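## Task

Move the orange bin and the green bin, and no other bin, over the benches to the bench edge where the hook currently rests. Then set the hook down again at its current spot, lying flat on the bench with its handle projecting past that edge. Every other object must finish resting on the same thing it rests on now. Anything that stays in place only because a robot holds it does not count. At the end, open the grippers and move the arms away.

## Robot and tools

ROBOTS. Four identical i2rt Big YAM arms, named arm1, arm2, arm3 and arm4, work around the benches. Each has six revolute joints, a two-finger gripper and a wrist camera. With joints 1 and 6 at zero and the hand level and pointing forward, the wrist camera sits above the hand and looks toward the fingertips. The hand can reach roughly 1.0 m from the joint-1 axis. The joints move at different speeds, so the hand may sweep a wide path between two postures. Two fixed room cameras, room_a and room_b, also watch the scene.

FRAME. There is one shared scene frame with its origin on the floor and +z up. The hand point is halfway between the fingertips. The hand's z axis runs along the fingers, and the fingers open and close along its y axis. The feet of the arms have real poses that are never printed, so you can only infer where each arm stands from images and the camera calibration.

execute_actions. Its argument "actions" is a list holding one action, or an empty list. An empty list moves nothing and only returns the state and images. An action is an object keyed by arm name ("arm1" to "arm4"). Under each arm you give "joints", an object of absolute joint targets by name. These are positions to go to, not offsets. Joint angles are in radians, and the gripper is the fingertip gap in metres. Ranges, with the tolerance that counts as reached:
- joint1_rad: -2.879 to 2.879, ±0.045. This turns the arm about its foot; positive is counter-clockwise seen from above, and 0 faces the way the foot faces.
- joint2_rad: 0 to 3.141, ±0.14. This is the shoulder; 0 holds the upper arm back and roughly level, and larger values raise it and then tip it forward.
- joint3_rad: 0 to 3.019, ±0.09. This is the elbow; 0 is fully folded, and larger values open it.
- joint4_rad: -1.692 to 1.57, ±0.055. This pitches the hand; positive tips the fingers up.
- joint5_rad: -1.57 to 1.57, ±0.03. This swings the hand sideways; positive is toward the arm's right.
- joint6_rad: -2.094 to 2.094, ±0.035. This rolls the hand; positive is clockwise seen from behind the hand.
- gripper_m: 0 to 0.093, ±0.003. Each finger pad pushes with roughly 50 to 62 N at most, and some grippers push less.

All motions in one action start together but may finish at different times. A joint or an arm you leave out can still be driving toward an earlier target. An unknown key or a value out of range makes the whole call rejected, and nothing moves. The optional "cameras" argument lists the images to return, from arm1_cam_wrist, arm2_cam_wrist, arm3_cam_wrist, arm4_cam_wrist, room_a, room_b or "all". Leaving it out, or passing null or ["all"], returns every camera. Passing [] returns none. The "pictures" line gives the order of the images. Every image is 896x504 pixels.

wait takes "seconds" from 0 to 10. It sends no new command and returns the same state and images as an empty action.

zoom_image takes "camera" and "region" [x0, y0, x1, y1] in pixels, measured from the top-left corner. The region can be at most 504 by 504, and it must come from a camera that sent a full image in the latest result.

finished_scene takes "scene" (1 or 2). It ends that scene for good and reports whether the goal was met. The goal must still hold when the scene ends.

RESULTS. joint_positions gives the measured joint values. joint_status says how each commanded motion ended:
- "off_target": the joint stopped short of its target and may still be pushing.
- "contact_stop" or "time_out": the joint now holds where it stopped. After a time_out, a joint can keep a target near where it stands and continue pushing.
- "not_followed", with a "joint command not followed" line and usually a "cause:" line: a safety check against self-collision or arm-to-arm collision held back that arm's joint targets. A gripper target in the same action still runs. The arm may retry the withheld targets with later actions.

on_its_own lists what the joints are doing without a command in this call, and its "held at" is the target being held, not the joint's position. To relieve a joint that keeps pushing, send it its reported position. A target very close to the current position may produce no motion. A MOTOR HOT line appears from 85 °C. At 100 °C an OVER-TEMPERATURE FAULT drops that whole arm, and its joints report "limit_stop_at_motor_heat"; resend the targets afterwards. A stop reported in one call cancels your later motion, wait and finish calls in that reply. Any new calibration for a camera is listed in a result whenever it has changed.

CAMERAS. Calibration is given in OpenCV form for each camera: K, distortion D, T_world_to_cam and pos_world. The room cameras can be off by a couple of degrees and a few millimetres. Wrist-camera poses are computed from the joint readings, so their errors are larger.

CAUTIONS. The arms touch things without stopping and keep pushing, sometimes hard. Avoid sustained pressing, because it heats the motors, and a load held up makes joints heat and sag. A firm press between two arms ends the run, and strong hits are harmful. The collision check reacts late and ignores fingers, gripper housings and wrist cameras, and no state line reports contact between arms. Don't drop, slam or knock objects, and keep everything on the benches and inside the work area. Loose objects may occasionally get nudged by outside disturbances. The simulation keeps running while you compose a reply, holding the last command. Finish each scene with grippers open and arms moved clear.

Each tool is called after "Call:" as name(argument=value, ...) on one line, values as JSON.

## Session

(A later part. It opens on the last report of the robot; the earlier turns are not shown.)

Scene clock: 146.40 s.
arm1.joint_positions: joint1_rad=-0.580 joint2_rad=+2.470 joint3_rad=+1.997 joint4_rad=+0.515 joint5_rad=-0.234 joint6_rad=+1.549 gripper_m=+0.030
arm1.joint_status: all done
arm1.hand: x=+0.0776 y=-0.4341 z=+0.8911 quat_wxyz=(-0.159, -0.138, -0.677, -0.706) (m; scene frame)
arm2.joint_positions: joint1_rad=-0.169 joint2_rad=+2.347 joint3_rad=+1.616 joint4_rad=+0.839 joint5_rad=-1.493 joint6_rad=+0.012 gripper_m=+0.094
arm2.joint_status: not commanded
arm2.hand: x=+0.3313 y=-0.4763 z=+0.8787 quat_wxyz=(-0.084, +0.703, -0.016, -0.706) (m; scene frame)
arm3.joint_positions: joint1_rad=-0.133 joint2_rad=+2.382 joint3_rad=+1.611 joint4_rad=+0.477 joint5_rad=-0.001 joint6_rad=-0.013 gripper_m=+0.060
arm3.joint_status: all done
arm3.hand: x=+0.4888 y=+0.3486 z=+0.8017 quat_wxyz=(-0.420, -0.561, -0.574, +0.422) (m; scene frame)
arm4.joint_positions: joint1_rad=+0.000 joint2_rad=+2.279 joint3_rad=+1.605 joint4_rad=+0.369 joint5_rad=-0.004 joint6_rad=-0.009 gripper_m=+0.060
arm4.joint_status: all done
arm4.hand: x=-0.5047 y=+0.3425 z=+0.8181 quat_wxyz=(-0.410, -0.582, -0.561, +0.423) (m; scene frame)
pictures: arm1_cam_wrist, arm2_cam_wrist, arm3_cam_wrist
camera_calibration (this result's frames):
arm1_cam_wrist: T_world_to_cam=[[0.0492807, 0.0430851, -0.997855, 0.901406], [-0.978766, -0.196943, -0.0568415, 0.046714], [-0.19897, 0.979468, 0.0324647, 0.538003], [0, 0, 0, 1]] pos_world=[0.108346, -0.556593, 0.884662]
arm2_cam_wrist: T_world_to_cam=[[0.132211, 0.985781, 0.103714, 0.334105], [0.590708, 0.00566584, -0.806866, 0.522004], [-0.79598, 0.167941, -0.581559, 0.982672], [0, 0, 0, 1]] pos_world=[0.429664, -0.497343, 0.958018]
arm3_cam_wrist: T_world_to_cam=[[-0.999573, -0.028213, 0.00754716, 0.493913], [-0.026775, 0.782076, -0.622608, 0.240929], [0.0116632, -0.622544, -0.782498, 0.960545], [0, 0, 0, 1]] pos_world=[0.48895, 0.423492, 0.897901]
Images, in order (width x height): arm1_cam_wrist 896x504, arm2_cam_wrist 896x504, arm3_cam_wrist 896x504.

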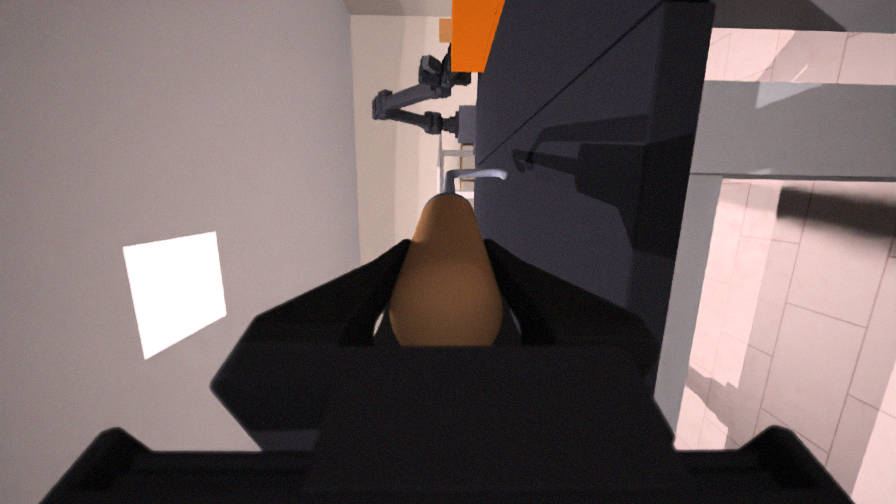

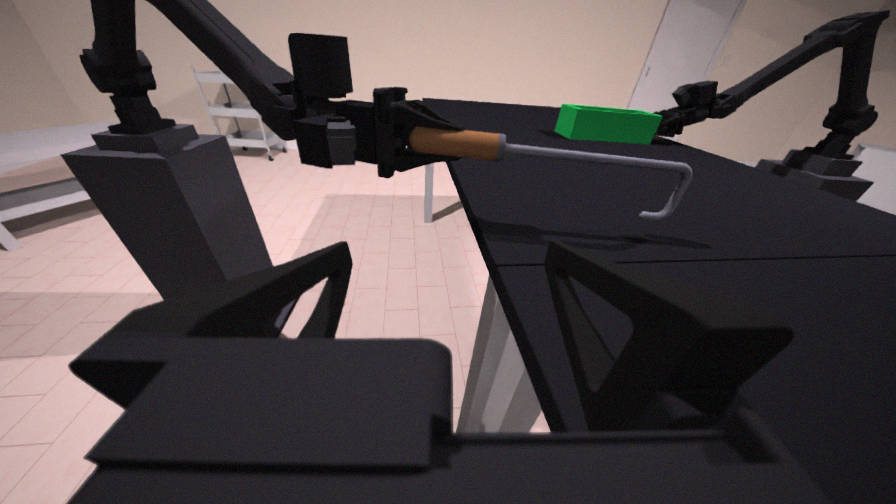

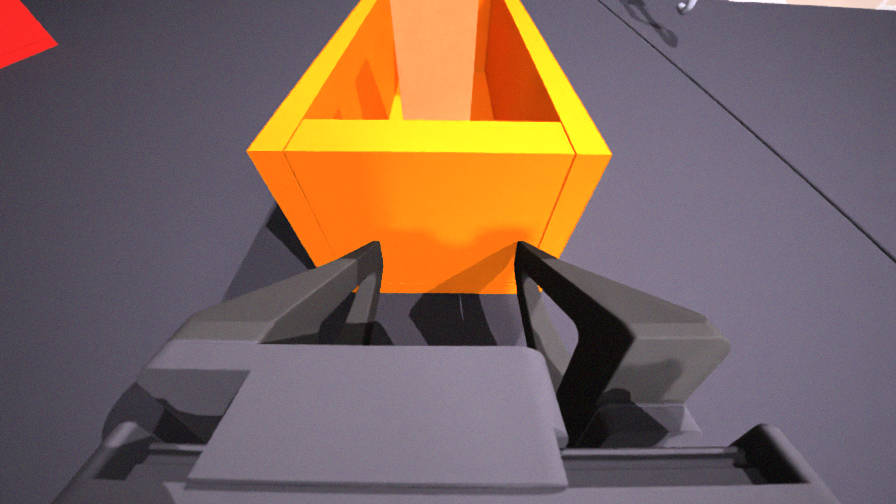

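Call:
execute_actions(actions=[])

Scene clock: 169.07 s.
arm1.joint_positions: joint1_rad=-0.580 joint2_rad=+2.470 joint3_rad=+1.997 joint4_rad=+0.515 joint5_rad=-0.234 joint6_rad=+1.550 gripper_m=+0.030
arm1.joint_status: all done
arm1.hand: x=+0.0776 y=-0.4341 z=+0.8911 quat_wxyz=(-0.159, -0.138, -0.677, -0.706) (m; scene frame)
arm2.joint_positions: joint1_rad=-0.169 joint2_rad=+2.347 joint3_rad=+1.616 joint4_rad=+0.839 joint5_rad=-1.493 joint6_rad=+0.012 gripper_m=+0.094
arm2.joint_status: not commanded
arm2.hand: x=+0.3313 y=-0.4763 z=+0.8787 quat_wxyz=(-0.084, +0.703, -0.016, -0.706) (m; scene frame)
arm3.joint_positions: joint1_rad=-0.133 joint2_rad=+2.382 joint3_rad=+1.611 joint4_rad=+0.477 joint5_rad=-0.001 joint6_rad=-0.013 gripper_m=+0.060
arm3.joint_status: all done
arm3.hand: x=+0.4888 y=+0.3486 z=+0.8017 quat_wxyz=(-0.420, -0.561, -0.574, +0.422) (m; scene frame)
arm4.joint_positions: joint1_rad=+0.000 joint2_rad=+2.279 joint3_rad=+1.605 joint4_rad=+0.369 joint5_rad=-0.004 joint6_rad=-0.009 gripper_m=+0.060
arm4.joint_status: all done
arm4.hand: x=-0.5047 y=+0.3425 z=+0.8181 quat_wxyz=(-0.410, -0.582, -0.561, +0.423) (m; scene frame)
pictures: arm1_cam_wrist, arm2_cam_wrist, arm3_cam_wrist, arm4_cam_wrist, room_a, room_b
camera_calibration (this result's frames):
arm1_cam_wrist: T_world_to_cam=[[0.0489332, 0.0432419, -0.997866, 0.901511], [-0.978782, -0.196951, -0.0565321, 0.046436], [-0.198976, 0.979459, 0.032687, 0.537801], [0, 0, 0, 1]] pos_world=[0.108346, -0.556592, 0.884633]
arm2_cam_wrist: T_world_to_cam=[[0.132211, 0.985781, 0.103714, 0.334105], [0.590708, 0.00566584, -0.806866, 0.522004], [-0.79598, 0.167941, -0.581559, 0.982672], [0, 0, 0, 1]] pos_world=[0.429664, -0.497343, 0.958018]
arm3_cam_wrist: T_world_to_cam=[[-0.999573, -0.028213, 0.00754716, 0.493913], [-0.026775, 0.782076, -0.622608, 0.240929], [0.0116632, -0.622544, -0.782498, 0.960545], [0, 0, 0, 1]] pos_world=[0.48895, 0.423492, 0.897901]
arm4_cam_wrist: T_world_to_cam=[[-0.999055, 0.0429669, 0.00650434, -0.522918], [0.0309771, 0.809109, -0.586842, 0.224042], [-0.0304775, -0.586086, -0.809675, 0.968015], [0, 0, 0, 1]] pos_world=[-0.499862, 0.408534, 0.918656]
Images, in order (width x height): arm1_cam_wrist 896x504, arm2_cam_wrist 896x504, arm3_cam_wrist 896x504, arm4_cam_wrist 896x504, room_a 896x504, room_b 896x504.

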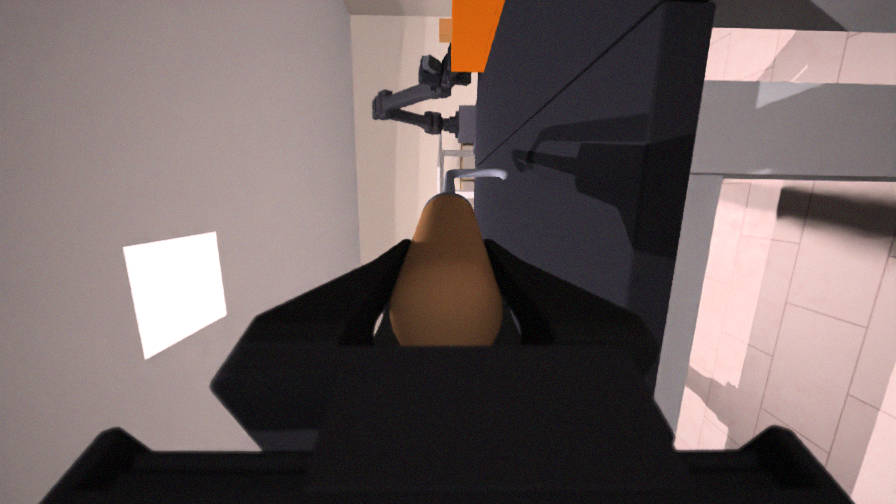

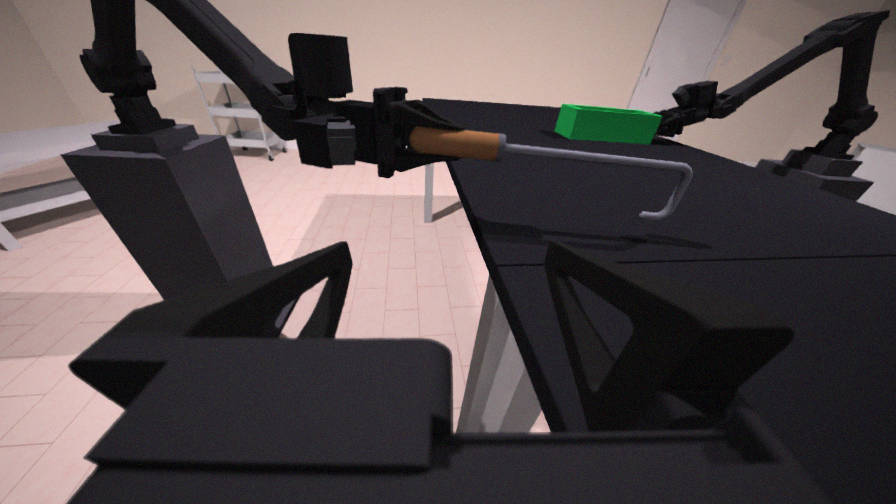

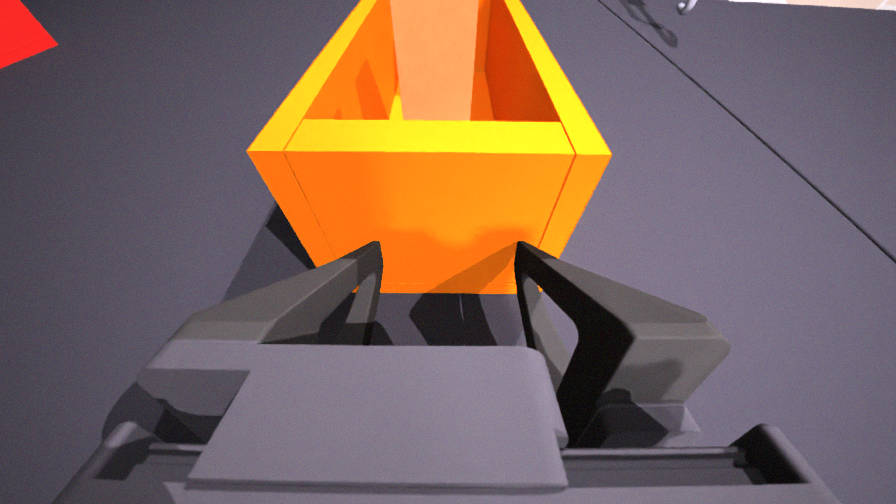

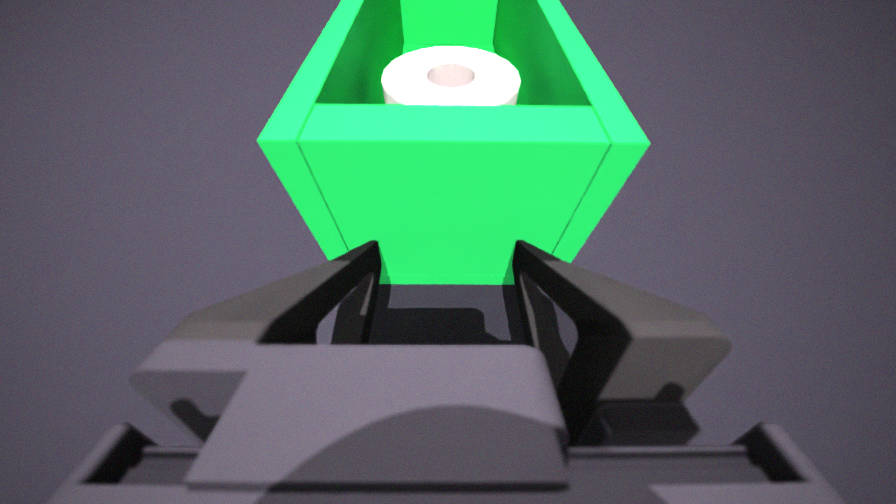

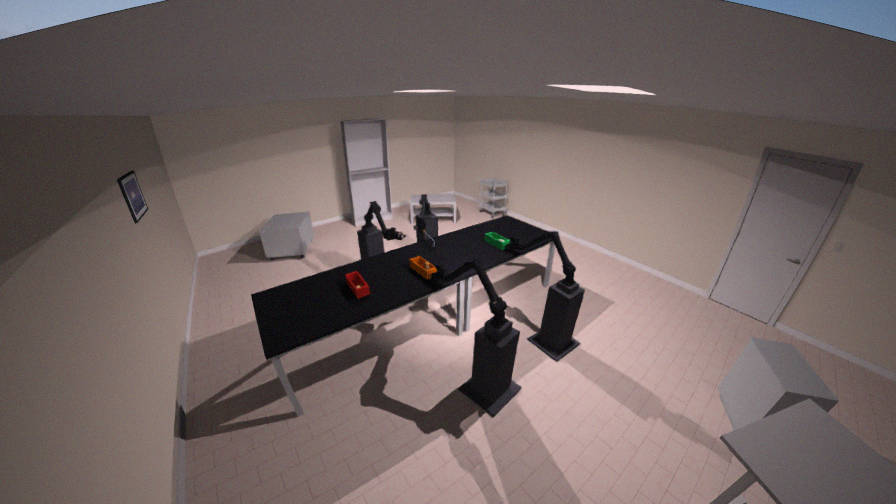

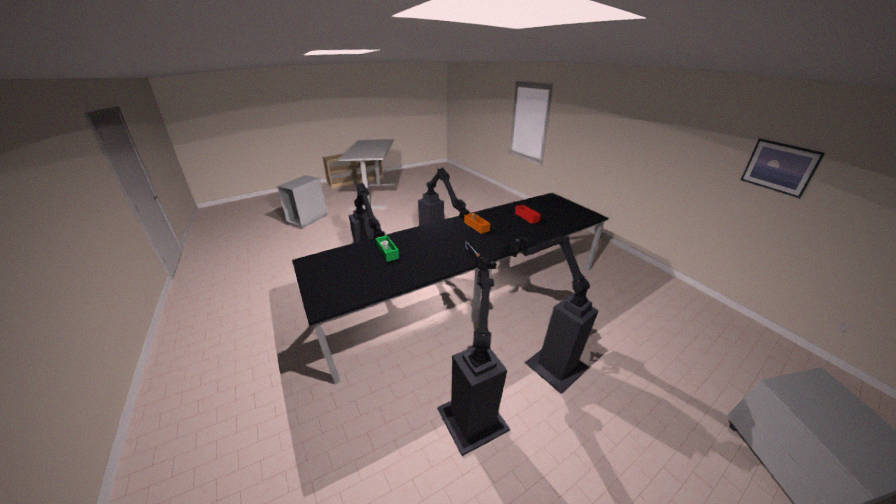

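Call:
execute_actions(actions=[{"arm1":{"joints":{"joint2_rad":2.27,"joint4_rad":0.36,"joint1_rad":-0.42}},"arm3":{"joints":{"joint2_rad":2.475,"joint3_rad":1.865,"joint4_rad":0.358}},"arm4":{"joints":{"joint2_rad":2.378,"joint3_rad":1.857,"joint4_rad":0.269}}}], cameras=[])

Call:
execute_actions(actions=[{"arm1":{"joints":{"joint2_rad":1.89,"joint3_rad":1.30,"joint4_rad":0.60,"joint1_rad":-0.15,"joint5_rad":0.0}},"arm3":{"joints":{"joint2_rad":2.607,"joint3_rad":2.105,"joint4_rad":0.299}},"arm4":{"joints":{"joint2_rad":2.513,"joint3_rad":2.09,"joint4_rad":0.22}}}], cameras=["arm2_cam_wrist","arm3_cam_wrist","arm4_cam_wrist"])

Scene clock: 197.87 s.
arm1.joint_positions: joint1_rad=-0.428 joint2_rad=+2.291 joint3_rad=+1.997 joint4_rad=+0.341 joint5_rad=-0.234 joint6_rad=+1.553 gripper_m=+0.030
arm1.joint_status: all done
arm1.hand: x=-0.0505 y=-0.3725 z=+1.0147 quat_wxyz=(-0.105, -0.086, -0.683, -0.718) (m; scene frame)
arm2.joint_positions: joint1_rad=-0.169 joint2_rad=+2.347 joint3_rad=+1.616 joint4_rad=+0.839 joint5_rad=-1.493 joint6_rad=+0.012 gripper_m=+0.094
arm2.joint_status: not commanded
arm2.hand: x=+0.3313 y=-0.4763 z=+0.8787 quat_wxyz=(-0.084, +0.703, -0.016, -0.706) (m; scene frame)
arm3.joint_positions: joint1_rad=-0.133 joint2_rad=+2.471 joint3_rad=+1.805 joint4_rad=+0.374 joint5_rad=-0.001 joint6_rad=-0.013 gripper_m=+0.060
arm3.joint_status: all done
arm3.hand: x=+0.4892 y=+0.3045 z=+0.8030 quat_wxyz=(-0.421, -0.561, -0.574, +0.423) (m; scene frame)
arm4.joint_positions: joint1_rad=+0.000 joint2_rad=+2.369 joint3_rad=+1.794 joint4_rad=+0.278 joint5_rad=-0.004 joint6_rad=-0.009 gripper_m=+0.060
arm4.joint_status: all done
arm4.hand: x=-0.5065 y=+0.2991 z=+0.8222 quat_wxyz=(-0.412, -0.580, -0.559, +0.425) (m; scene frame)
pictures: none
No camera images: the call's "cameras" was empty. Leave "cameras" out to get every camera's image.

Scene clock: 199.70 s.
arm1.joint_positions: joint1_rad=-0.155 joint2_rad=+1.927 joint3_rad=+1.271 joint4_rad=+0.568 joint5_rad=+0.003 joint6_rad=+1.554 gripper_m=+0.030
arm1.joint_status: all done
arm1.hand: x=-0.2890 y=-0.4599 z=+0.9515 quat_wxyz=(-0.082, -0.083, -0.731, -0.673) (m; scene frame)
arm2.joint_positions: joint1_rad=-0.169 joint2_rad=+2.347 joint3_rad=+1.616 joint4_rad=+0.839 joint5_rad=-1.493 joint6_rad=+0.012 gripper_m=+0.094
arm2.joint_status: not commanded
arm2.hand: x=+0.3313 y=-0.4763 z=+0.8787 quat_wxyz=(-0.084, +0.703, -0.016, -0.706) (m; scene frame)
arm3.joint_positions: joint1_rad=-0.133 joint2_rad=+2.605 joint3_rad=+2.041 joint4_rad=+0.314 joint5_rad=-0.001 joint6_rad=-0.013 gripper_m=+0.060
arm3.joint_status: all done
arm3.hand: x=+0.4896 y=+0.2580 z=+0.7978 quat_wxyz=(-0.433, -0.552, -0.565, +0.435) (m; scene frame)
arm4.joint_positions: joint1_rad=+0.000 joint2_rad=+2.506 joint3_rad=+2.024 joint4_rad=+0.228 joint5_rad=-0.004 joint6_rad=-0.009 gripper_m=+0.060
arm4.joint_status: all done
arm4.hand: x=-0.5084 y=+0.2521 z=+0.8171 quat_wxyz=(-0.424, -0.571, -0.551, +0.437) (m; scene frame)
pictures: arm2_cam_wrist, arm3_cam_wrist, arm4_cam_wrist
camera_calibration (this result's frames):
arm2_cam_wrist: T_world_to_cam=[[0.132211, 0.985781, 0.103714, 0.334105], [0.590708, 0.00566584, -0.806866, 0.522004], [-0.79598, 0.167941, -0.581559, 0.982672], [0, 0, 0, 1]] pos_world=[0.429664, -0.497343, 0.958018]
arm3_cam_wrist: T_world_to_cam=[[-0.999576, -0.0278857, 0.00841641, 0.491369], [-0.0265569, 0.753768, -0.656603, 0.343672], [0.0119658, -0.656548, -0.754189, 0.887088], [0, 0, 0, 1]] pos_world=[0.489673, 0.33707, 0.890553]
arm4_cam_wrist: T_world_to_cam=[[-0.99902, 0.0437967, 0.00634659, -0.522716], [0.0301617, 0.778794, -0.626554, 0.336418], [-0.0323837, -0.625749, -0.779352, 0.898313], [0, 0, 0, 1]] pos_world=[-0.50326, 0.323011, 0.914204]
Images, in order (width x height): arm2_cam_wrist 896x504, arm3_cam_wrist 896x504, arm4_cam_wrist 896x504.

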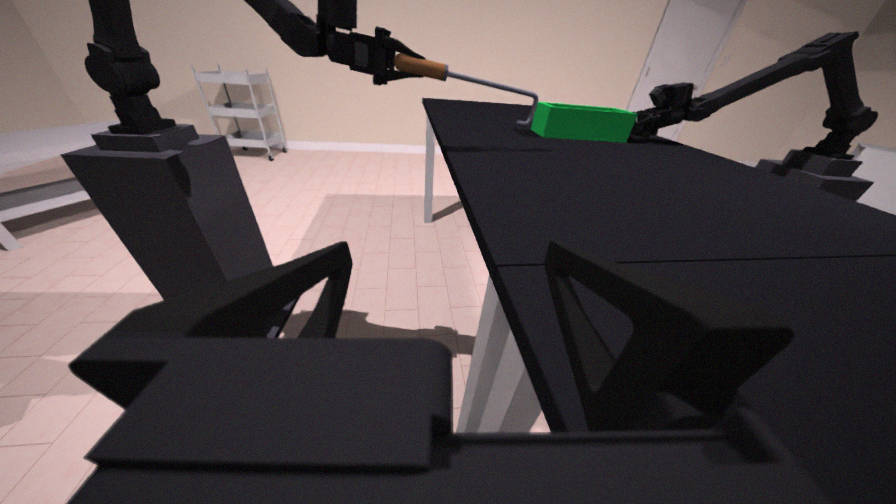

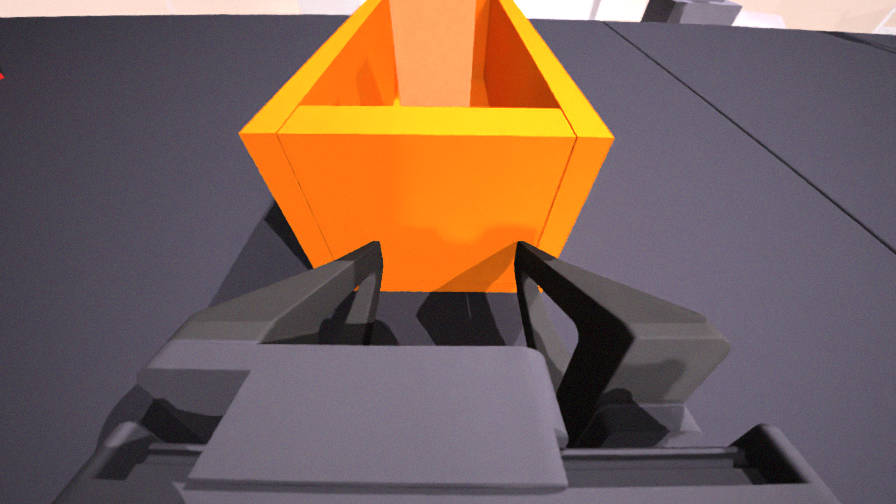

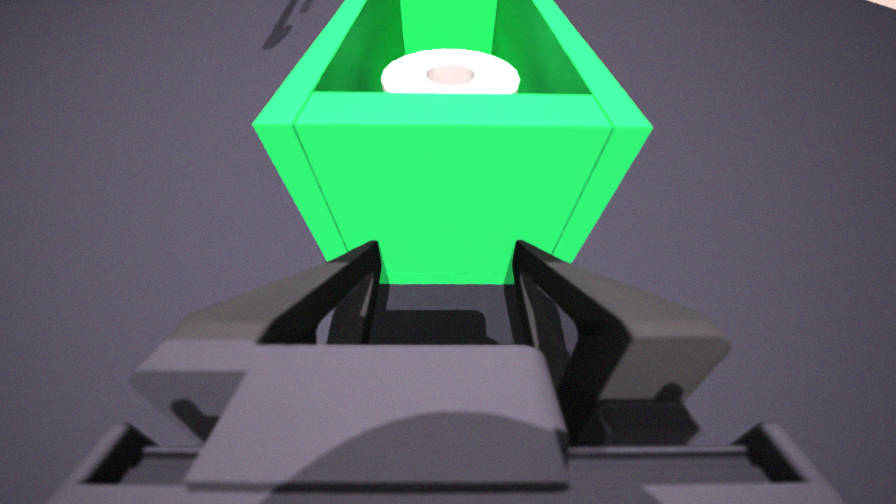

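Call:
execute_actions(actions=[{"arm1":{"joints":{"joint2_rad":1.82,"joint4_rad":0.68,"joint1_rad":0.146,"joint5_rad":0.24}},"arm3":{"joints":{"joint2_rad":2.78,"joint3_rad":2.44,"joint4_rad":0.193}},"arm4":{"joints":{"joint2_rad":2.685,"joint3_rad":2.41,"joint4_rad":0.127}}}], cameras=["arm1_cam_wrist","arm2_cam_wrist","arm3_cam_wrist","arm4_cam_wrist"])

Scene clock: 206.97 s.
arm1.joint_positions: joint1_rad=+0.138 joint2_rad=+1.859 joint3_rad=+1.271 joint4_rad=+0.631 joint5_rad=+0.242 joint6_rad=+1.554 gripper_m=+0.030
arm1.joint_status: all done
arm1.hand: x=-0.4694 y=-0.4509 z=+1.0189 quat_wxyz=(-0.065, -0.063, -0.686, -0.722) (m; scene frame)
arm2.joint_positions: joint1_rad=-0.169 joint2_rad=+2.347 joint3_rad=+1.616 joint4_rad=+0.839 joint5_rad=-1.493 joint6_rad=+0.012 gripper_m=+0.094
arm2.joint_status: not commanded
arm2.hand: x=+0.3313 y=-0.4763 z=+0.8787 quat_wxyz=(-0.084, +0.703, -0.016, -0.706) (m; scene frame)
arm3.joint_positions: joint1_rad=-0.133 joint2_rad=+2.776 joint3_rad=+2.375 joint4_rad=+0.209 joint5_rad=-0.002 joint6_rad=-0.006 gripper_m=+0.060
arm3.joint_status: all done
arm3.hand: x=+0.4902 y=+0.2081 z=+0.8037 quat_wxyz=(-0.451, -0.541, -0.550, +0.449) (m; scene frame)
arm4.joint_positions: joint1_rad=+0.000 joint2_rad=+2.677 joint3_rad=+2.346 joint4_rad=+0.135 joint5_rad=-0.004 joint6_rad=-0.003 gripper_m=+0.060
arm4.joint_status: all done
arm4.hand: x=-0.5104 y=+0.2022 z=+0.8225 quat_wxyz=(-0.441, -0.560, -0.536, +0.452) (m; scene frame)
pictures: arm1_cam_wrist, arm2_cam_wrist, arm3_cam_wrist, arm4_cam_wrist
camera_calibration (this result's frames):
arm1_cam_wrist: T_world_to_cam=[[0.0149057, 0.0611969, -0.998014, 1.04883], [-0.904049, -0.425591, -0.0395989, -0.570321], [-0.427169, 0.902844, 0.0489812, 0.282946], [0, 0, 0, 1]] pos_world=[-0.410366, -0.562364, 1.0103]
arm2_cam_wrist: T_world_to_cam=[[0.132211, 0.985781, 0.103714, 0.334105], [0.590708, 0.00566584, -0.806866, 0.522004], [-0.79598, 0.167941, -0.581559, 0.982672], [0, 0, 0, 1]] pos_world=[0.429664, -0.497343, 0.958018]
arm3_cam_wrist: T_world_to_cam=[[-0.999632, -0.0270705, 0.00182548, 0.495703], [-0.0206263, 0.714509, -0.699322, 0.424732], [0.0176266, -0.699102, -0.714805, 0.833188], [0, 0, 0, 1]] pos_world=[0.489595, 0.292428, 0.891686]
arm4_cam_wrist: T_world_to_cam=[[-0.99896, 0.0456049, 0.0000569855, -0.517722], [0.0337911, 0.74102, -0.670632, 0.424434], [-0.0306263, -0.669932, -0.74179, 0.850119], [0, 0, 0, 1]] pos_world=[-0.505489, 0.278618, 0.915278]
Images, in order (width x height): arm1_cam_wrist 896x504, arm2_cam_wrist 896x504, arm3_cam_wrist 896x504, arm4_cam_wrist 896x504.

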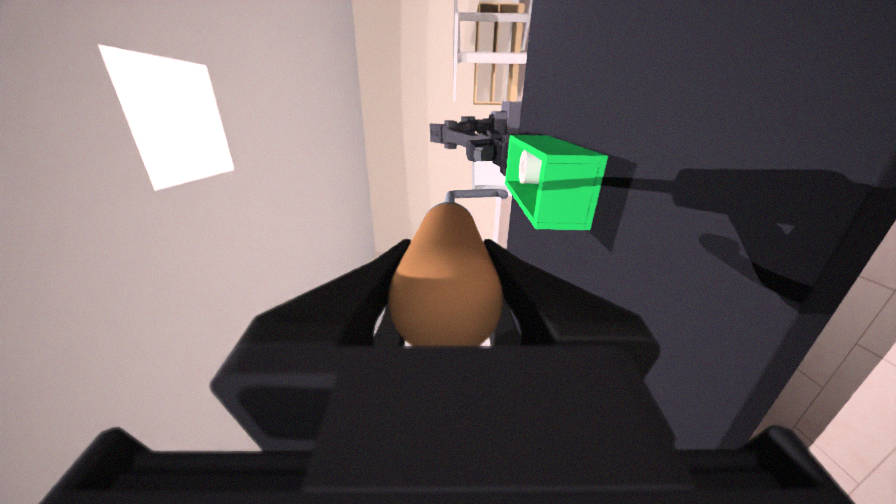

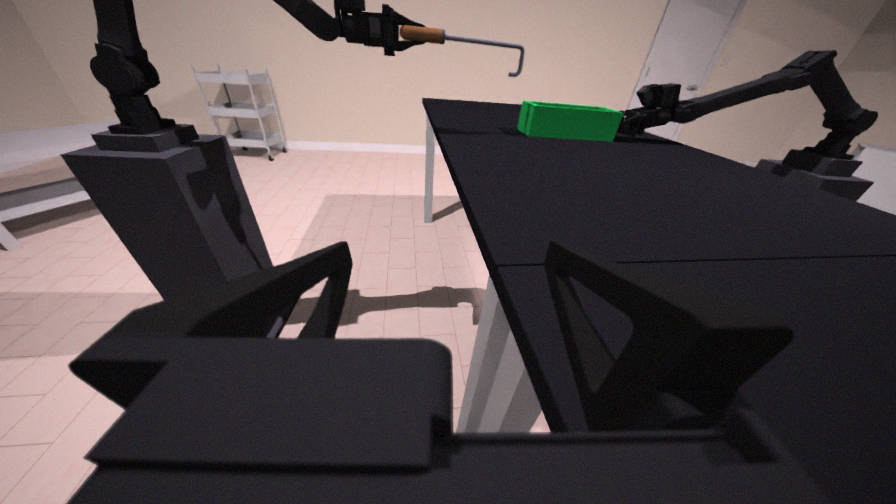

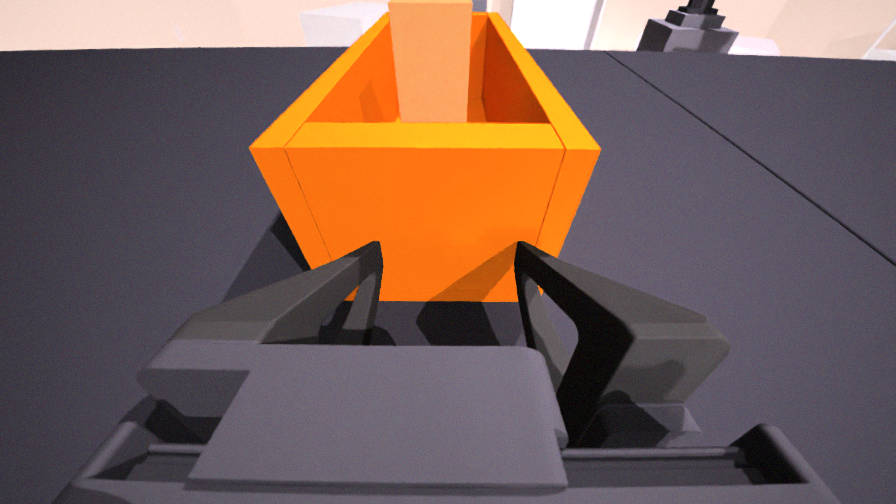

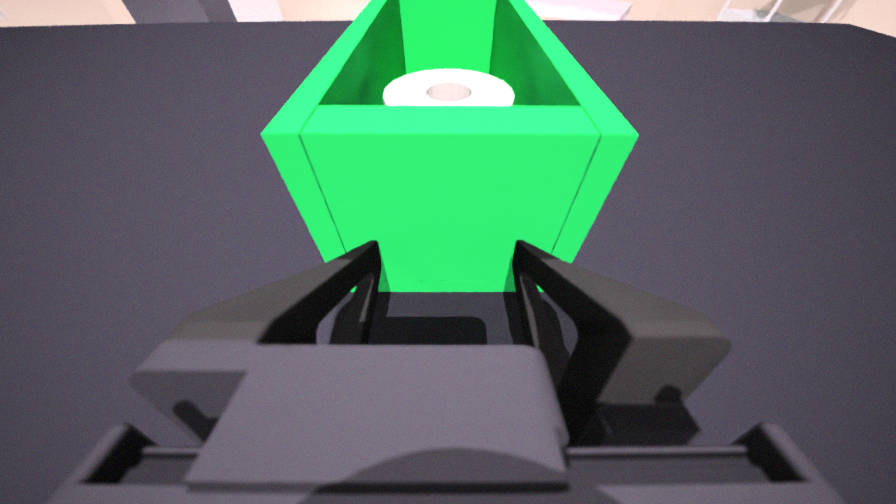

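Call:
zoom_image(camera="arm1_cam_wrist", region=[420, 100, 660, 260])

Call:
zoom_image(camera="arm2_cam_wrist", region=[380, 10, 660, 170])

Region (420, 100, 660, 260) of arm1_cam_wrist's 896x504 image, scaled by 2.100, with more detail than that image has.

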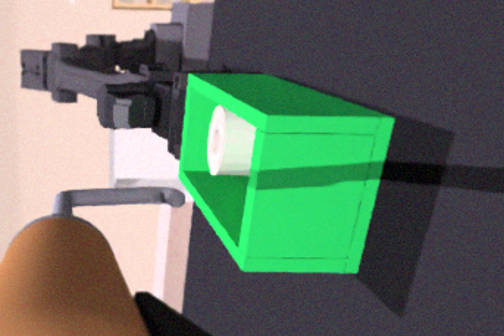

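Region (380, 10, 660, 170) of arm2_cam_wrist's 896x504 image, scaled by 1.800, with more detail than that image has; it fills the top 288 rows of this view, and the rest is white.

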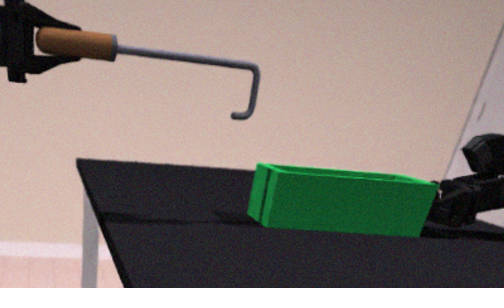

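Call:
execute_actions(actions=[{"arm1":{"joints":{"joint2_rad":2.16,"joint3_rad":1.76,"joint5_rad":0.27}},"arm3":{"joints":{"joint2_rad":2.25,"joint3_rad":1.95}},"arm4":{"joints":{"joint2_rad":2.15,"joint3_rad":1.95,"joint4_rad":-0.1}}}], cameras=["arm2_cam_wrist","arm4_cam_wrist"])

Scene clock: 242.43 s.
arm1.joint_positions: joint1_rad=+0.139 joint2_rad=+2.201 joint3_rad=+1.680 joint4_rad=+0.631 joint5_rad=+0.271 joint6_rad=+1.554 gripper_m=+0.030
arm1.joint_status: all done
arm1.hand: x=-0.4730 y=-0.3343 z=+0.9799 quat_wxyz=(-0.071, -0.078, -0.661, -0.743) (m; scene frame)
arm2.joint_positions: joint1_rad=-0.169 joint2_rad=+2.347 joint3_rad=+1.616 joint4_rad=+0.839 joint5_rad=-1.493 joint6_rad=+0.012 gripper_m=+0.094
arm2.joint_status: not commanded
arm2.hand: x=+0.3313 y=-0.4763 z=+0.8787 quat_wxyz=(-0.084, +0.703, -0.016, -0.706) (m; scene frame)
arm3.joint_positions: joint1_rad=-0.133 joint2_rad=+2.242 joint3_rad=+1.944 joint4_rad=+0.203 joint5_rad=-0.002 joint6_rad=-0.006 gripper_m=+0.060
arm3.joint_status: all done
arm3.hand: x=+0.4897 y=+0.2806 z=+1.0470 quat_wxyz=(-0.477, -0.519, -0.527, +0.475) (m; scene frame)
arm4.joint_positions: joint1_rad=+0.000 joint2_rad=+2.149 joint3_rad=+1.953 joint4_rad=-0.092 joint5_rad=-0.004 joint6_rad=-0.003 gripper_m=+0.060
arm4.joint_status: all done
arm4.hand: x=-0.5085 y=+0.2980 z=+1.0220 quat_wxyz=(-0.416, -0.580, -0.556, +0.426) (m; scene frame)
pictures: arm2_cam_wrist, arm4_cam_wrist
camera_calibration (this result's frames):
arm2_cam_wrist: T_world_to_cam=[[0.132211, 0.985781, 0.103714, 0.334105], [0.590708, 0.00566584, -0.806866, 0.522004], [-0.79598, 0.167941, -0.581559, 0.982672], [0, 0, 0, 1]] pos_world=[0.429664, -0.497343, 0.958018]
arm4_cam_wrist: T_world_to_cam=[[-0.999003, 0.0446422, 0.000507671, -0.520478], [0.0354196, 0.799438, -0.599703, 0.398082], [-0.027178, -0.599087, -0.800222, 1.10273], [0, 0, 0, 1]] pos_world=[-0.504089, 0.365628, 1.12143]
Images, in order (width x height): arm2_cam_wrist 896x504, arm4_cam_wrist 896x504.

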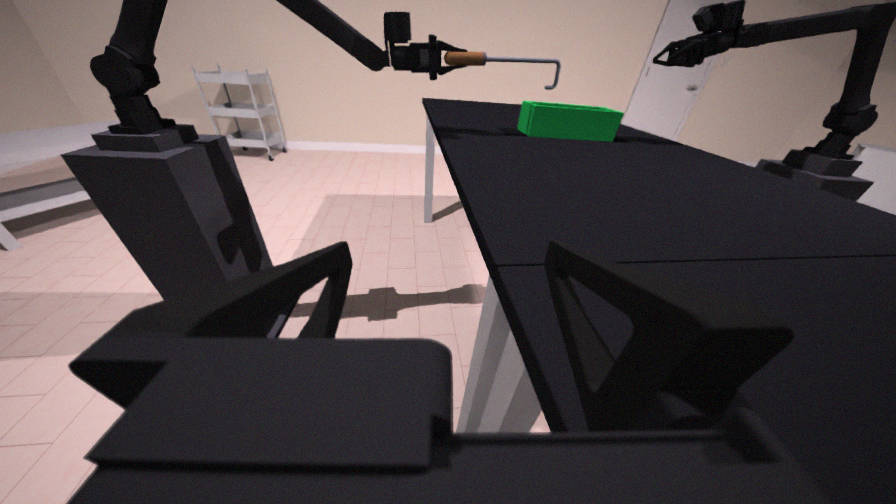

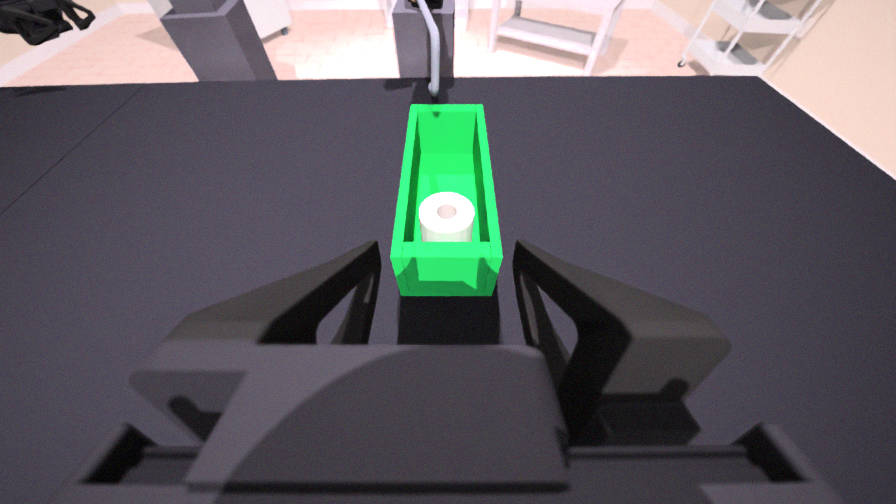

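Call:
execute_actions(actions=[{"arm1":{"joints":{"joint2_rad":2.255,"joint5_rad":0.235}}}], cameras=["arm2_cam_wrist","arm4_cam_wrist"])

Scene clock: 250.97 s.
arm1.joint_positions: joint1_rad=+0.141 joint2_rad=+2.281 joint3_rad=+1.686 joint4_rad=+0.633 joint5_rad=+0.236 joint6_rad=+1.554 gripper_m=+0.030
arm1.joint_status: all done
arm1.hand: x=-0.4816 y=-0.3259 z=+0.9153 quat_wxyz=(-0.062, -0.060, -0.689, -0.720) (m; scene frame)
arm2.joint_positions: joint1_rad=-0.169 joint2_rad=+2.347 joint3_rad=+1.616 joint4_rad=+0.839 joint5_rad=-1.493 joint6_rad=+0.012 gripper_m=+0.094
arm2.joint_status: not commanded
arm2.hand: x=+0.3313 y=-0.4763 z=+0.8787 quat_wxyz=(-0.084, +0.703, -0.016, -0.706) (m; scene frame)
arm3.joint_positions: joint1_rad=-0.133 joint2_rad=+2.242 joint3_rad=+1.944 joint4_rad=+0.203 joint5_rad=-0.002 joint6_rad=-0.006 gripper_m=+0.060
arm3.joint_status: not commanded
arm3.hand: x=+0.4897 y=+0.2806 z=+1.0470 quat_wxyz=(-0.477, -0.519, -0.527, +0.475) (m; scene frame)
arm4.joint_positions: joint1_rad=+0.000 joint2_rad=+2.149 joint3_rad=+1.953 joint4_rad=-0.092 joint5_rad=-0.004 joint6_rad=-0.003 gripper_m=+0.060
arm4.joint_status: not commanded
arm4.hand: x=-0.5085 y=+0.2980 z=+1.0220 quat_wxyz=(-0.416, -0.580, -0.556, +0.426) (m; scene frame)
pictures: arm2_cam_wrist, arm4_cam_wrist
camera_calibration (this result's frames):
arm2_cam_wrist: T_world_to_cam=[[0.132211, 0.985781, 0.103714, 0.334105], [0.590708, 0.00566584, -0.806866, 0.522004], [-0.79598, 0.167941, -0.581559, 0.982672], [0, 0, 0, 1]] pos_world=[0.429664, -0.497343, 0.958018]
arm4_cam_wrist: T_world_to_cam=[[-0.999003, 0.0446422, 0.000507671, -0.520478], [0.0354196, 0.799438, -0.599703, 0.398082], [-0.027178, -0.599087, -0.800222, 1.10273], [0, 0, 0, 1]] pos_world=[-0.504089, 0.365628, 1.12143]
Images, in order (width x height): arm2_cam_wrist 896x504, arm4_cam_wrist 896x504.

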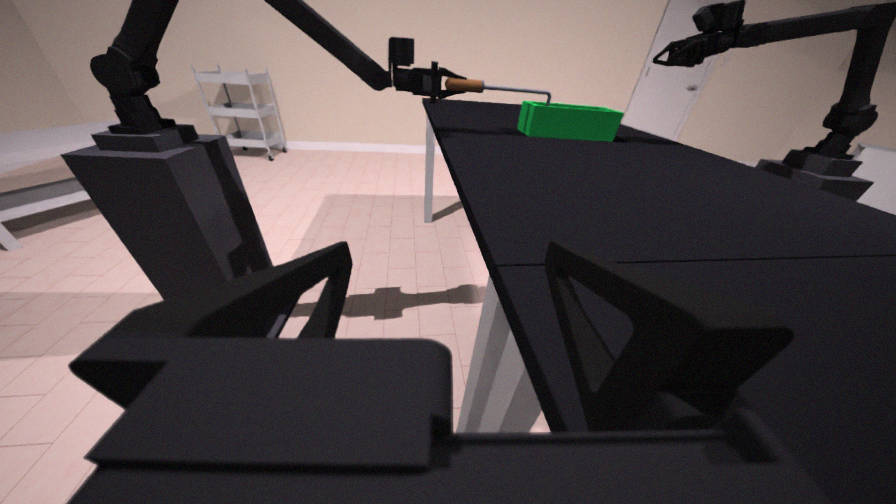

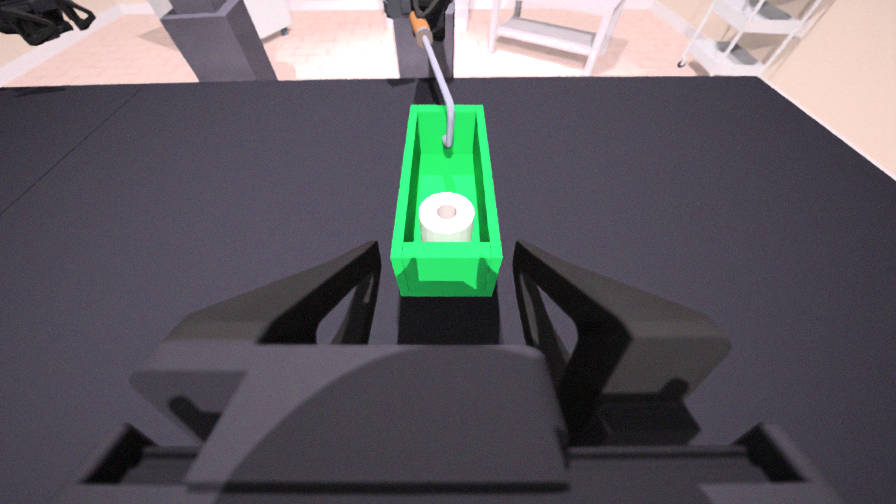

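Call:
execute_actions(actions=[{"arm1":{"joints":{"joint2_rad":2.08,"joint3_rad":1.45}}}], cameras=["arm2_cam_wrist","arm4_cam_wrist"])

Scene clock: 265.93 s.
arm1.joint_positions: joint1_rad=+0.141 joint2_rad=+2.112 joint3_rad=+1.435 joint4_rad=+0.633 joint5_rad=+0.235 joint6_rad=+1.554 gripper_m=+0.030
arm1.joint_status: all done
arm1.hand: x=-0.4777 y=-0.3895 z=+0.9165 quat_wxyz=(-0.065, -0.055, -0.718, -0.691) (m; scene frame)
arm2.joint_positions: joint1_rad=-0.169 joint2_rad=+2.347 joint3_rad=+1.616 joint4_rad=+0.839 joint5_rad=-1.493 joint6_rad=+0.012 gripper_m=+0.094
arm2.joint_status: not commanded
arm2.hand: x=+0.3313 y=-0.4763 z=+0.8787 quat_wxyz=(-0.084, +0.703, -0.016, -0.706) (m; scene frame)
arm3.joint_positions: joint1_rad=-0.133 joint2_rad=+2.242 joint3_rad=+1.944 joint4_rad=+0.203 joint5_rad=-0.002 joint6_rad=-0.006 gripper_m=+0.060
arm3.joint_status: not commanded
arm3.hand: x=+0.4897 y=+0.2806 z=+1.0470 quat_wxyz=(-0.477, -0.519, -0.527, +0.475) (m; scene frame)
arm4.joint_positions: joint1_rad=+0.000 joint2_rad=+2.149 joint3_rad=+1.953 joint4_rad=-0.092 joint5_rad=-0.004 joint6_rad=-0.003 gripper_m=+0.060
arm4.joint_status: not commanded
arm4.hand: x=-0.5085 y=+0.2980 z=+1.0220 quat_wxyz=(-0.416, -0.580, -0.556, +0.426) (m; scene frame)
pictures: arm2_cam_wrist, arm4_cam_wrist
camera_calibration (this result's frames):
arm2_cam_wrist: T_world_to_cam=[[0.132211, 0.985781, 0.103714, 0.334105], [0.590708, 0.00566584, -0.806866, 0.522004], [-0.79598, 0.167941, -0.581559, 0.982672], [0, 0, 0, 1]] pos_world=[0.429664, -0.497343, 0.958018]
arm4_cam_wrist: T_world_to_cam=[[-0.999003, 0.0446422, 0.000507671, -0.520478], [0.0354196, 0.799438, -0.599703, 0.398082], [-0.027178, -0.599087, -0.800222, 1.10273], [0, 0, 0, 1]] pos_world=[-0.504089, 0.365628, 1.12143]
Images, in order (width x height): arm2_cam_wrist 896x504, arm4_cam_wrist 896x504.

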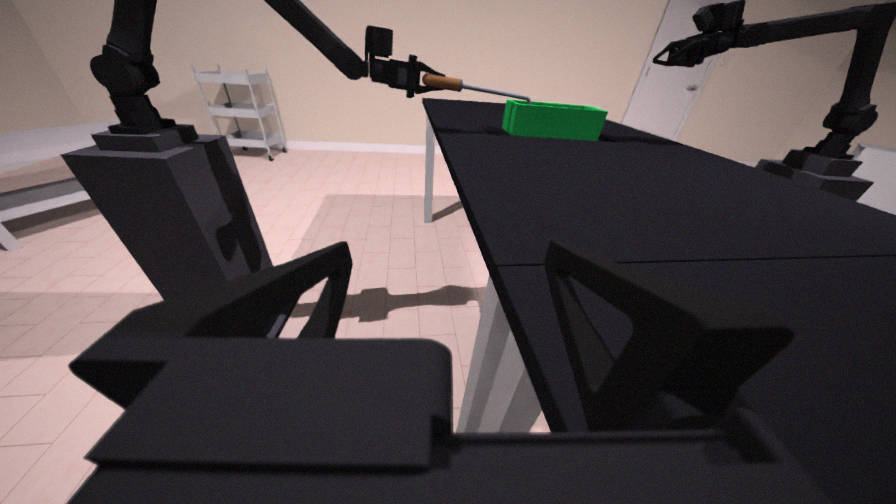

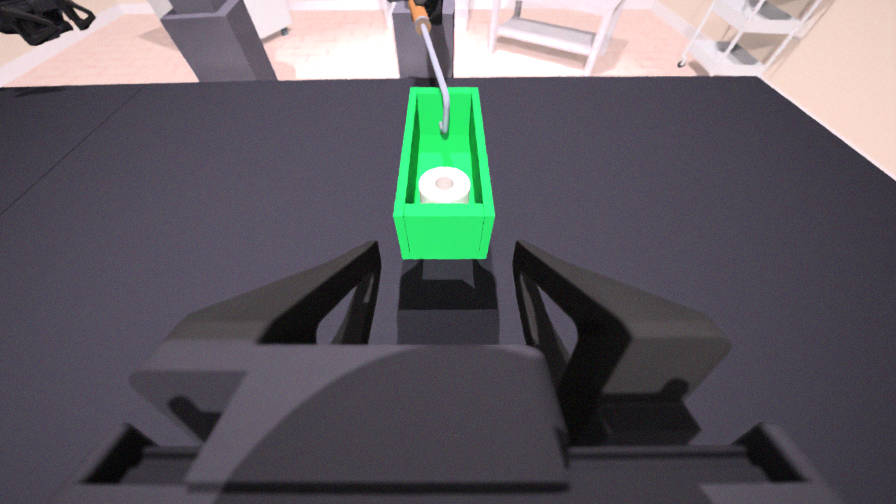

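Call:
execute_actions(actions=[{"arm1":{"joints":{"joint2_rad":1.82,"joint3_rad":1.12}}}], cameras=["arm2_cam_wrist","arm4_cam_wrist"])

Scene clock: 270.77 s.
arm1.joint_positions: joint1_rad=+0.141 joint2_rad=+1.847 joint3_rad=+1.111 joint4_rad=+0.636 joint5_rad=+0.234 joint6_rad=+1.557 gripper_m=+0.030
arm1.joint_status: all done
arm1.hand: x=-0.4711 y=-0.4899 z=+0.9409 quat_wxyz=(-0.067, -0.052, -0.737, -0.671) (m; scene frame)
arm2.joint_positions: joint1_rad=-0.169 joint2_rad=+2.347 joint3_rad=+1.616 joint4_rad=+0.839 joint5_rad=-1.493 joint6_rad=+0.012 gripper_m=+0.094
arm2.joint_status: not commanded
arm2.hand: x=+0.3313 y=-0.4763 z=+0.8787 quat_wxyz=(-0.084, +0.703, -0.016, -0.706) (m; scene frame)
arm3.joint_positions: joint1_rad=-0.133 joint2_rad=+2.242 joint3_rad=+1.944 joint4_rad=+0.203 joint5_rad=-0.002 joint6_rad=-0.006 gripper_m=+0.060
arm3.joint_status: not commanded
arm3.hand: x=+0.4897 y=+0.2806 z=+1.0470 quat_wxyz=(-0.477, -0.519, -0.527, +0.475) (m; scene frame)
arm4.joint_positions: joint1_rad=+0.000 joint2_rad=+2.149 joint3_rad=+1.953 joint4_rad=-0.092 joint5_rad=-0.004 joint6_rad=-0.003 gripper_m=+0.060
arm4.joint_status: not commanded
arm4.hand: x=-0.5085 y=+0.2980 z=+1.0220 quat_wxyz=(-0.416, -0.580, -0.556, +0.426) (m; scene frame)
pictures: arm2_cam_wrist, arm4_cam_wrist
camera_calibration (this result's frames):
arm2_cam_wrist: T_world_to_cam=[[0.132211, 0.985781, 0.103714, 0.334105], [0.590708, 0.00566584, -0.806866, 0.522004], [-0.79598, 0.167941, -0.581559, 0.982672], [0, 0, 0, 1]] pos_world=[0.429664, -0.497343, 0.958018]
arm4_cam_wrist: T_world_to_cam=[[-0.999003, 0.0446422, 0.000507671, -0.520478], [0.0354196, 0.799438, -0.599703, 0.398082], [-0.027178, -0.599087, -0.800222, 1.10273], [0, 0, 0, 1]] pos_world=[-0.504089, 0.365628, 1.12143]
Images, in order (width x height): arm2_cam_wrist 896x504, arm4_cam_wrist 896x504.

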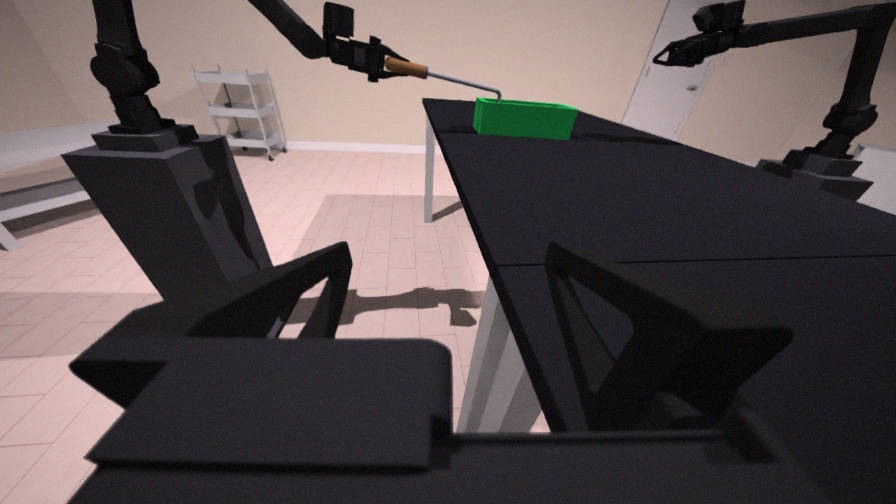

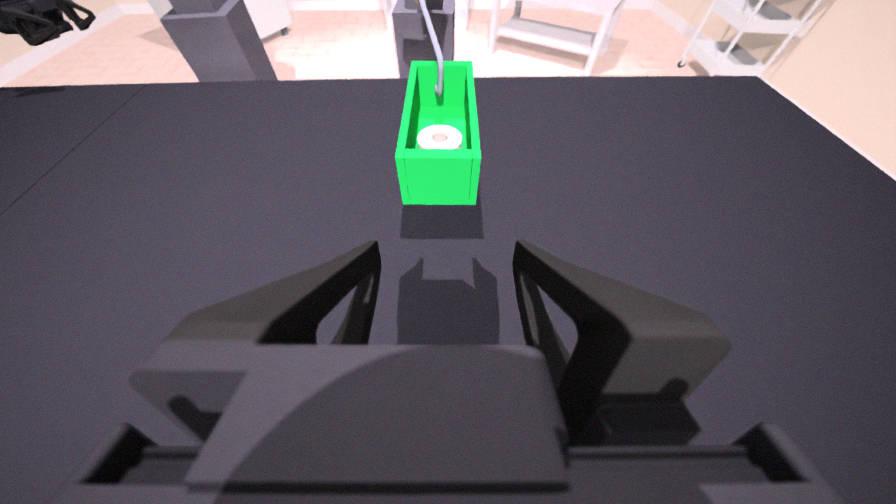

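Call:
zoom_image(camera="arm2_cam_wrist", region=[400, 50, 600, 170])

Region (400, 50, 600, 170) of arm2_cam_wrist's 896x504 image, scaled by 2.520, with more detail than that image has; it fills the top 302 rows of this view, and the rest is white.

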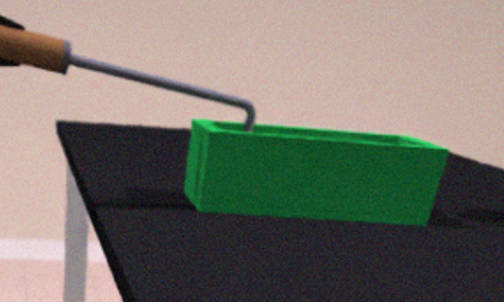

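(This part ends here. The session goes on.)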